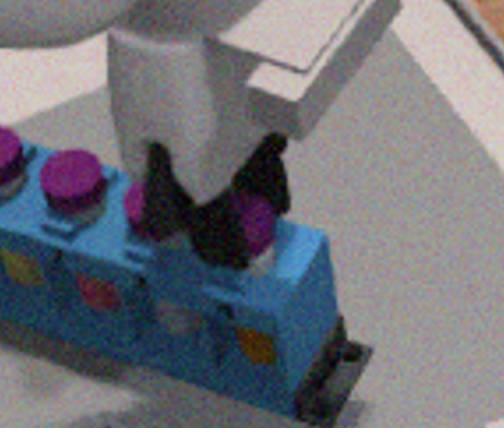

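Request:
execute_actions(
  actions=[
    {"rows":[[0.0004,0.0005,-0.0002,-0.0004,0,-0.001,0,-0.55],[0.0008,0.001,-0.0004,-0.0007,0,-0.002,0,-0.55],[0.0012,0.0015,-0.0006,-0.0011,0,-0.003,0,-0.55],[0.0015,0.002,-0.0008,-0.0015,0,-0.004,0,-0.55],[0.0019,0.0026,-0.0009,-0.0018,0,-0.005,0,-0.55],[0.0023,0.0031,-0.0011,-0.0022,0,-0.0058,0,-0.55]],"steps":15},
  ],
)

Scene clock: 70.30 s of 11600.00 s.
end_effector_position=(+0.3900, +0.1689, +0.1373) grip_measured=-0.25 end_effector_quat_wxyz=(-0.001, +0.881, -0.473, +0.002) end_effector_velocity=(-0.001, +0.000, -0.004) end_effector_angular_velocity=(-0.001, +0.002, +0.001)
Joint positions: [ 0.471 -1.068 -0.572  0.366 -0.     0.859 -5.19   0.033]
Joint velocities: [ 0.005  0.007 -0.001 -0.006 -0.    -0.012 -0.    -0.   ]
Steps of this call (steps 1 to 5: the robot went on to your last target; steps 6 to 17: the first 12 steps of this action). Readings (joint positions):
6: [0.467 -1.073 -0.570 0.370 -0.000 0.869 -5.190]
7: [0.467 -1.073 -0.570 0.370 -0.000 0.869 -5.190]
9: [0.468 -1.072 -0.570 0.369 -0.000 0.868 -5.190]
13: [0.470 -1.069 -0.571 0.367 -0.000 0.862 -5.190]
17: the state above

Request:
execute_actions(
  actions=[
    {"rows":[[0.0003,0.0004,-0.0001,-0.0003,0,-0.0007,0.03,-0.65],[0.0004,0.0005,-0.0002,-0.0004,0,-0.0009,0.08,-0.65],[0.0004,0.0006,-0.0002,-0.0004,0,-0.001,0.13,-0.65],[0.0005,0.0006,-0.0002,-0.0005,0,-0.0012,0.18,-0.65],[0.0005,0.0007,-0.0003,-0.0005,0,-0.0013,0.23,-0.65],[0.0006,0.0008,-0.0003,-0.0006,0,-0.0015,0.28,-0.65],[0.0006,0.0008,-0.0003,-0.0006,0,-0.0016,0.33,-0.65],[0.0007,0.0009,-0.0003,-0.0007,0,-0.0018,0.38,-0.65],[0.0008,0.001,-0.0004,-0.0007,0,-0.0019,0.43,-0.65],[0.0008,0.0011,-0.0004,-0.0008,0,-0.0021,0.48,-0.65],[0.0009,0.0012,-0.0004,-0.0008,0,-0.0022,0.53,-0.65],[0.0009,0.0012,-0.0005,-0.0009,0,-0.0024,0.58,-0.65],[0.001,0.0013,-0.0005,-0.0009,0,-0.0025,0.63,-0.65],[0.001,0.0014,-0.0005,-0.001,0,-0.0027,0.68,-0.65],[0.0012,0.0016,-0.0006,-0.0011,0,-0.003,1.0,-0.65]],"steps":15},
  ],
)

Request:
execute_actions(
  actions=[
    {"steps":12},
  ],
)

Scene clock: 70.93 s of 11600.00 s.
end_effector_position=(+0.3900, +0.1688, +0.1366) grip_measured=-0.25 end_effector_quat_wxyz=(-0.001, +0.702, -0.712, +0.002) end_effector_velocity=(-0.001, -0.000, -0.003) end_effector_angular_velocity=(+0.011, +0.001, -2.618)
Joint positions: [ 0.472 -1.066 -0.572  0.365 -0.001  0.856 -4.593  0.033]
Joint velocities: [ 0.002  0.005 -0.001 -0.004  0.    -0.006  2.617 -0.   ]
Steps of this call (steps 1 to 3: the last 3 steps of your previous action; steps 4 to 7: the robot went on to your last target; steps 8 to 19: the first 12 steps of this action). Readings (joint positions):
8: [0.471 -1.067 -0.572 0.366 -0.000 0.858 -5.190]
9: [0.471 -1.067 -0.572 0.366 -0.000 0.858 -5.184]
11: [0.471 -1.067 -0.572 0.366 -0.001 0.858 -5.140]
15: [0.472 -1.067 -0.572 0.365 -0.001 0.857 -4.919]
19: the state above

Scene clock: 71.33 s of 11600.00 s.
end_effector_position=(+0.3901, +0.1687, +0.1359) grip_measured=-0.25 end_effector_quat_wxyz=(+0.002, -0.243, +0.970, -0.001) end_effector_velocity=(+0.000, +0.000, -0.001) end_effector_angular_velocity=(+0.011, -0.003, -2.541)
Joint positions: [ 0.473 -1.064 -0.573  0.364 -0.001  0.853 -3.526  0.033]
Joint velocities: [ 0.001  0.002  0.    -0.002  0.001 -0.005  2.541 -0.   ]
Kept back: nothing.
Steps of this call (steps 1 to 3: the last 3 steps of your previous action; steps 4 to 12: the robot went on to your last target). Readings (joint positions):
1: [0.472 -1.066 -0.573 0.365 -0.001 0.856 -4.505]
2: [0.472 -1.066 -0.573 0.365 -0.001 0.855 -4.416]
4: [0.472 -1.066 -0.573 0.365 -0.001 0.855 -4.237]
8: [0.473 -1.065 -0.573 0.364 -0.001 0.854 -3.881]
12: the state above

Request:
execute_actions(
  actions=[
    {"rows":[[0.0002,0.0002,-0.0001,-0.0002,0,-0.0004,1.0,-0.65],[0.0002,0.0003,-0.0001,-0.0002,0,-0.0005,1.0,-0.65],[0.0003,0.0004,-0.0001,-0.0003,0,-0.0007,1.0,-0.65],[0.0003,0.0004,-0.0002,-0.0003,0,-0.0008,1.0,-0.65],[0.0004,0.0005,-0.0002,-0.0004,0,-0.001,1.0,-0.65],[0.0004,0.0006,-0.0002,-0.0004,0,-0.0011,1.0,-0.65],[0.0005,0.0007,-0.0002,-0.0005,0,-0.0013,1.0,-0.65],[0.0005,0.0007,-0.0003,-0.0005,0,-0.0014,1.0,-0.65],[0.0006,0.0008,-0.0003,-0.0006,0,-0.0015,1.0,-0.65],[0.0007,0.0009,-0.0003,-0.0006,0,-0.0017,1.0,-0.65],[0.0007,0.001,-0.0003,-0.0007,0,-0.0018,1.0,-0.65],[0.0008,0.001,-0.0004,-0.0007,0,-0.002,1.0,-0.65],[0.0009,0.0012,-0.0004,-0.0009,0,-0.0023,1.0,-0.65]],"steps":15},
  ],
)

Request:
execute_actions(
  actions=[
    {"steps":5},
  ],
)

Scene clock: 72.00 s of 11600.00 s.
end_effector_position=(+0.3900, +0.1687, +0.1353) grip_measured=-0.25 end_effector_quat_wxyz=(+0.002, +0.281, +0.960, +0.000) end_effector_velocity=(+0.001, -0.000, -0.002) end_effector_angular_velocity=(+0.010, -0.004, -2.674)
Joint positions: [ 0.474 -1.063 -0.574  0.363 -0.001  0.851 -2.466  0.033]
Joint velocities: [ 0.003  0.004 -0.002 -0.002 -0.002 -0.009  2.674  0.   ]
Steps of this call (steps 1 to 8: the robot went on to your last target; steps 9 to 20: the first 12 steps of this action). Readings (joint positions):
9: [0.473 -1.064 -0.573 0.364 -0.001 0.853 -3.171]
10: [0.473 -1.064 -0.573 0.364 -0.001 0.853 -3.161]
12: [0.473 -1.064 -0.573 0.364 -0.001 0.853 -3.108]
16: [0.473 -1.064 -0.573 0.363 -0.001 0.852 -2.827]
20: the state above

Scene clock: 72.17 s of 11600.00 s.
end_effector_position=(+0.3901, +0.1687, +0.1350) grip_measured=-0.25 end_effector_quat_wxyz=(+0.002, +0.486, +0.874, +0.001) end_effector_velocity=(+0.001, -0.000, -0.002) end_effector_angular_velocity=(+0.010, -0.004, -2.654)
Joint positions: [ 0.474 -1.063 -0.574  0.363 -0.001  0.85  -2.02   0.033]
Joint velocities: [ 0.003  0.004 -0.001 -0.002 -0.002 -0.008  2.657  0.   ]
Kept back: nothing.
Steps of this call (steps 1 to 3: the last 3 steps of your previous action; steps 4 to 5: the robot went on to your last target). Readings (joint positions):
1: [0.474 -1.063 -0.574 0.363 -0.001 0.851 -2.377]
2: [0.474 -1.063 -0.574 0.363 -0.001 0.851 -2.287]
4: [0.474 -1.063 -0.574 0.363 -0.001 0.850 -2.109]
5: the state above

Request:
execute_actions(
  actions=[
    {"rows":[[0.0003,0.0004,-0.0001,-0.0003,0,-0.0008,1.0,-0.65],[0.0004,0.0005,-0.0002,-0.0004,0,-0.001,1.0,-0.65],[0.0005,0.0007,-0.0002,-0.0005,0,-0.0013,1.0,-0.65],[0.0005,0.0007,-0.0002,-0.0005,0,-0.0013,1.0,-0.65],[0.0006,0.0008,-0.0003,-0.0006,0,-0.0015,1.0,-0.65],[0.0006,0.0008,-0.0003,-0.0006,0,-0.0015,1.0,-0.65],[0.0007,0.001,-0.0003,-0.0007,0,-0.0018,1.0,-0.65],[0.0007,0.001,-0.0003,-0.0007,0,-0.0018,1.0,-0.65],[0.0008,0.001,-0.0004,-0.0008,0,-0.002,1.0,-0.65],[0.0008,0.001,-0.0004,-0.0008,0,-0.002,1.0,-0.65],[0.0009,0.0012,-0.0004,-0.0009,0,-0.0023,1.0,-0.65]],"steps":15},
  ],
)

Scene clock: 72.73 s of 11600.00 s.
end_effector_position=(+0.3901, +0.1687, +0.1343) grip_measured=-0.25 end_effector_quat_wxyz=(+0.001, +0.904, +0.429, +0.002) end_effector_velocity=(+0.000, -0.000, -0.002) end_effector_angular_velocity=(+0.011, -0.003, -2.665)
Joint positions: [ 0.475 -1.061 -0.574  0.362 -0.001  0.847 -0.78   0.033]
Joint velocities: [ 0.003  0.004 -0.002 -0.002 -0.002 -0.006  2.666  0.   ]
Steps of this call (steps 1 to 5: the robot went on to your last target; steps 6 to 17: the first 12 steps of this action). Readings (joint positions):
6: [0.475 -1.062 -0.574 0.362 -0.001 0.849 -1.589]
7: [0.475 -1.062 -0.574 0.362 -0.001 0.849 -1.550]
9: [0.475 -1.062 -0.574 0.362 -0.001 0.849 -1.457]
13: [0.475 -1.062 -0.574 0.362 -0.001 0.848 -1.139]
17: the state above

Request:
execute_actions(
  actions=[
    {"rows":[[0.0004,0.0005,-0.0002,-0.0004,0,-0.001,1.0,-0.65],[0.0005,0.0007,-0.0002,-0.0005,0,-0.0013,1.0,-0.65],[0.0005,0.0007,-0.0002,-0.0005,0,-0.0013,1.0,-0.65],[0.0006,0.0008,-0.0003,-0.0006,0,-0.0015,1.0,-0.65],[0.0006,0.0008,-0.0003,-0.0006,0,-0.0015,1.0,-0.65],[0.0007,0.001,-0.0003,-0.0007,0,-0.0018,1.0,-0.65],[0.0007,0.001,-0.0003,-0.0007,0,-0.0018,1.0,-0.65],[0.0008,0.001,-0.0004,-0.0008,0,-0.002,1.0,-0.65],[0.0009,0.0012,-0.0004,-0.0009,0,-0.0023,1.0,-0.65]],"steps":13},
  ],
)

Scene clock: 73.23 s of 11600.00 s.
end_effector_position=(+0.3902, +0.1685, +0.1336) grip_measured=-0.25 end_effector_quat_wxyz=(+0.000, +0.978, -0.207, +0.002) end_effector_velocity=(+0.010, -0.005, -0.002) end_effector_angular_velocity=(-0.002, -0.038, -2.652)
Joint positions: [ 0.476 -1.06  -0.575  0.361 -0.001  0.844  0.523  0.033]
Joint velocities: [-0.001  0.016 -0.007 -0.004 -0.017 -0.05   2.652  0.002]
Steps of this call (steps 1 to 3: the last 3 steps of your previous action; steps 4 to 5: the robot went on to your last target; steps 6 to 15: the first 10 steps of this action). Readings (joint positions):
6: [0.476 -1.061 -0.575 0.361 -0.001 0.846 -0.256]
7: [0.476 -1.061 -0.575 0.361 -0.001 0.846 -0.177]
9: [0.476 -1.060 -0.575 0.361 -0.001 0.845 -0.009]
13: [0.476 -1.060 -0.575 0.361 -0.001 0.845 0.345]
15: the state above

Request:
execute_actions(
  actions=[
    {"rows":[[0.0002,0.0002,-0.0001,-0.0002,0,-0.0004,0.7,-0.8]],"steps":7},
  ],
)

Request:
execute_actions(
  actions=[
    {"steps":3},
  ],
)

Request:
execute_actions(
  actions=[
    {"steps":2},
  ],
)

Scene clock: 73.50 s of 11600.00 s.
end_effector_position=(+0.3894, +0.1696, +0.1325) grip_measured=-0.24 end_effector_quat_wxyz=(-0.001, +0.852, -0.524, +0.001) end_effector_velocity=(+0.002, +0.003, +0.002) end_effector_angular_velocity=(+0.010, -0.007, -2.586)
Joint positions: [ 0.479 -1.059 -0.573  0.359  0.     0.842  1.212  0.033]
Joint velocities: [ 0.005 -0.003  0.005  0.004  0.003 -0.003  2.593 -0.003]
Steps of this call (steps 1 to 3: the last 3 steps of your previous action; step 4: the robot went on to your last target; steps 5 to 8: the first 4 steps of this action). Readings (joint positions):
5: [0.478 -1.059 -0.574 0.359 -0.000 0.842 0.960]
6: [0.478 -1.059 -0.574 0.359 -0.000 0.843 1.042]
8: the state above

Scene clock: 73.60 s of 11600.00 s.
end_effector_position=(+0.3898, +0.1695, +0.1328) grip_measured=-0.25 end_effector_quat_wxyz=(-0.001, +0.775, -0.632, +0.001) end_effector_velocity=(+0.004, -0.003, +0.004) end_effector_angular_velocity=(+0.009, -0.012, -2.652)
Joint positions: [ 0.479 -1.059 -0.574  0.359  0.     0.842  1.477  0.033]
Joint velocities: [-0.006 -0.001 -0.008  0.008 -0.005  0.001  2.643  0.001]
Kept back: nothing.
Steps of this call (steps 1 to 3: the last 3 steps of your previous action). Readings (joint positions):
1: [0.479 -1.059 -0.573 0.359 0.001 0.842 1.299]
2: [0.479 -1.059 -0.573 0.359 0.000 0.842 1.388]
3: the state above

Scene clock: 73.67 s of 11600.00 s.
end_effector_position=(+0.3900, +0.1693, +0.1331) grip_measured=-0.24 end_effector_quat_wxyz=(-0.001, +0.718, -0.696, +0.002) end_effector_velocity=(+0.002, -0.005, +0.003) end_effector_angular_velocity=(+0.007, -0.007, -2.379)
Joint positions: [ 0.478 -1.059 -0.574  0.36  -0.     0.842  1.647  0.033]
Joint velocities: [-0.008 -0.001 -0.009  0.005 -0.007  0.004  2.37   0.001]
Kept back: nothing.
Steps of this call (steps 1 to 2: the robot went on to your last target). Readings (joint positions):
1: [0.478 -1.059 -0.574 0.360 0.000 0.842 1.564]
2: the state above

Request:
execute_actions(
  actions=[
    {"rows":[[0,0,0,0,0,0,0.148,-0.4],[0,0,0,0,0,0,0.148,-0.2],[0,0,0,0,0,0,0.148,-0.08],[0,0,0,0,0,0,0.148,-0.08],[0,0,0,0,0,0,0.148,-0.08],[-0.003,-0.004,0.0015,0.003,0,0.008,0.148,-0.08],[-0.007,-0.009,0.003,0.007,0,0.018,0.148,-0.08],[-0.011,-0.015,0.005,0.012,0,0.03,0.148,-0.08],[-0.015,-0.02,0.0065,0.018,0,0.042,0.148,-0.08],[-0.018,-0.025,0.008,0.024,0,0.054,0.148,-0.08],[-0.021,-0.029,0.009,0.03,0,0.065,0.148,-0.08],[-0.0226,-0.031,0.0098,0.0334,0,0.071,0.148,-0.08]],"steps":15},
  ],
)

Request:
execute_actions(
  actions=[
    {"steps":8},
  ],
  pictures=true,
)

Request:
zoom_image(
  camera="cam_head_left",
  region=[350, 160, 450, 235],
)

Request:
zoom_image(
  camera="cam_head_right",
  region=[350, 160, 450, 235],
)

Scene clock: 74.33 s of 11600.00 s.
end_effector_position=(+0.3896, +0.1690, +0.1491) grip_measured=-0.09 end_effector_quat_wxyz=(+0.001, -0.605, +0.796, -0.001) end_effector_velocity=(+0.011, +0.000, +0.155) end_effector_angular_velocity=(+0.011, -0.028, -0.011)
Joint positions: [ 0.456 -1.089 -0.565  0.387 -0.     0.906  1.948  0.04 ]
Joint velocities: [-0.176 -0.248  0.072  0.281  0.003  0.544  0.002  0.   ]
Steps of this call (steps 1 to 8: the robot went on to your last target; steps 9 to 20: the first 12 steps of this action). Readings (joint positions):
9: [0.477 -1.059 -0.575 0.360 -0.001 0.843 1.936]
10: [0.477 -1.059 -0.575 0.360 -0.001 0.843 1.939]
12: [0.477 -1.059 -0.575 0.360 -0.001 0.843 1.944]
16: [0.475 -1.063 -0.573 0.362 -0.000 0.851 1.948]
20: the state above

Scene clock: 74.60 s of 11600.00 s.
end_effector_position=(+0.3898, +0.1688, +0.1697) grip_measured=-0.09 end_effector_quat_wxyz=(+0.001, -0.605, +0.796, -0.001) end_effector_velocity=(-0.008, -0.001, +0.006) end_effector_angular_velocity=(-0.007, +0.027, +0.002)
Joint positions: [ 0.433 -1.12  -0.555  0.425 -0.     0.982  1.948  0.04 ]
Joint velocities: [-0.013 -0.016  0.008  0.013 -0.001  0.061  0.    -0.   ]
Kept back: nothing.
Steps of this call (steps 1 to 3: the last 3 steps of your previous action; steps 4 to 8: the robot went on to your last target). Readings (joint positions):
1: [0.450 -1.097 -0.562 0.396 -0.000 0.925 1.948]
2: [0.445 -1.105 -0.560 0.406 -0.000 0.941 1.948]
4: [0.438 -1.114 -0.557 0.419 -0.000 0.964 1.948]
8: the state above

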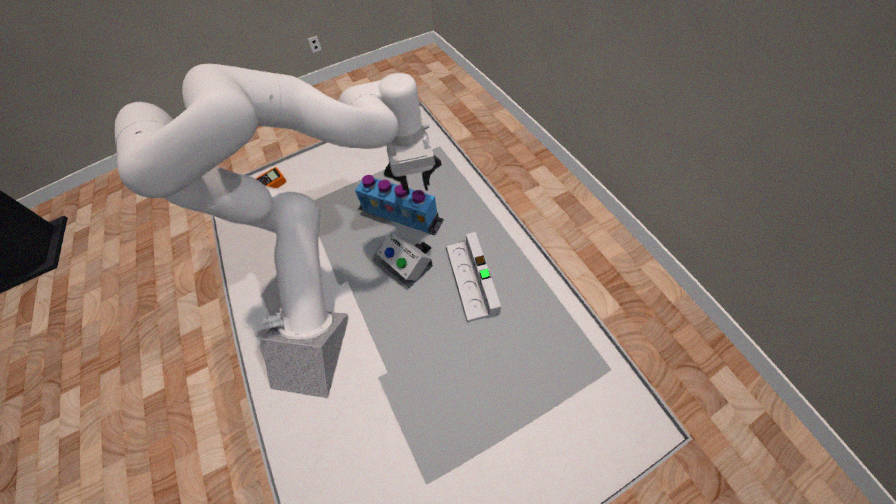

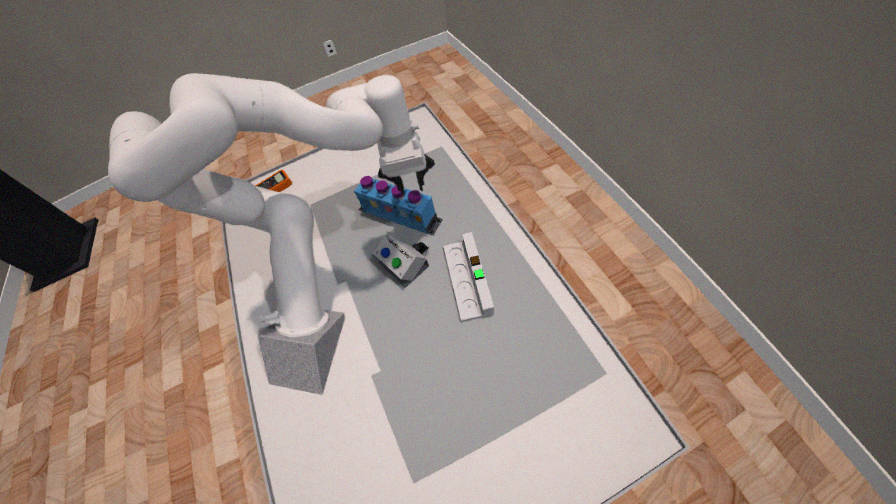

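Region (350, 160, 450, 235) of cam_head_left's 896x504 image, scaled by 5.040, with more detail than that image has; it fills the top 378 rows of this view, and the rest is white.

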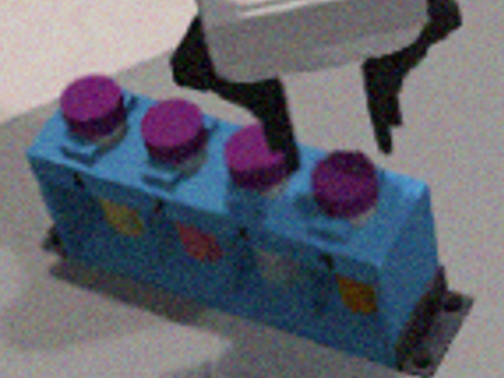

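Region (350, 160, 450, 235) of cam_head_right's 896x504 image, scaled by 5.040, with more detail than that image has; it fills the top 378 rows of this view, and the rest is white.

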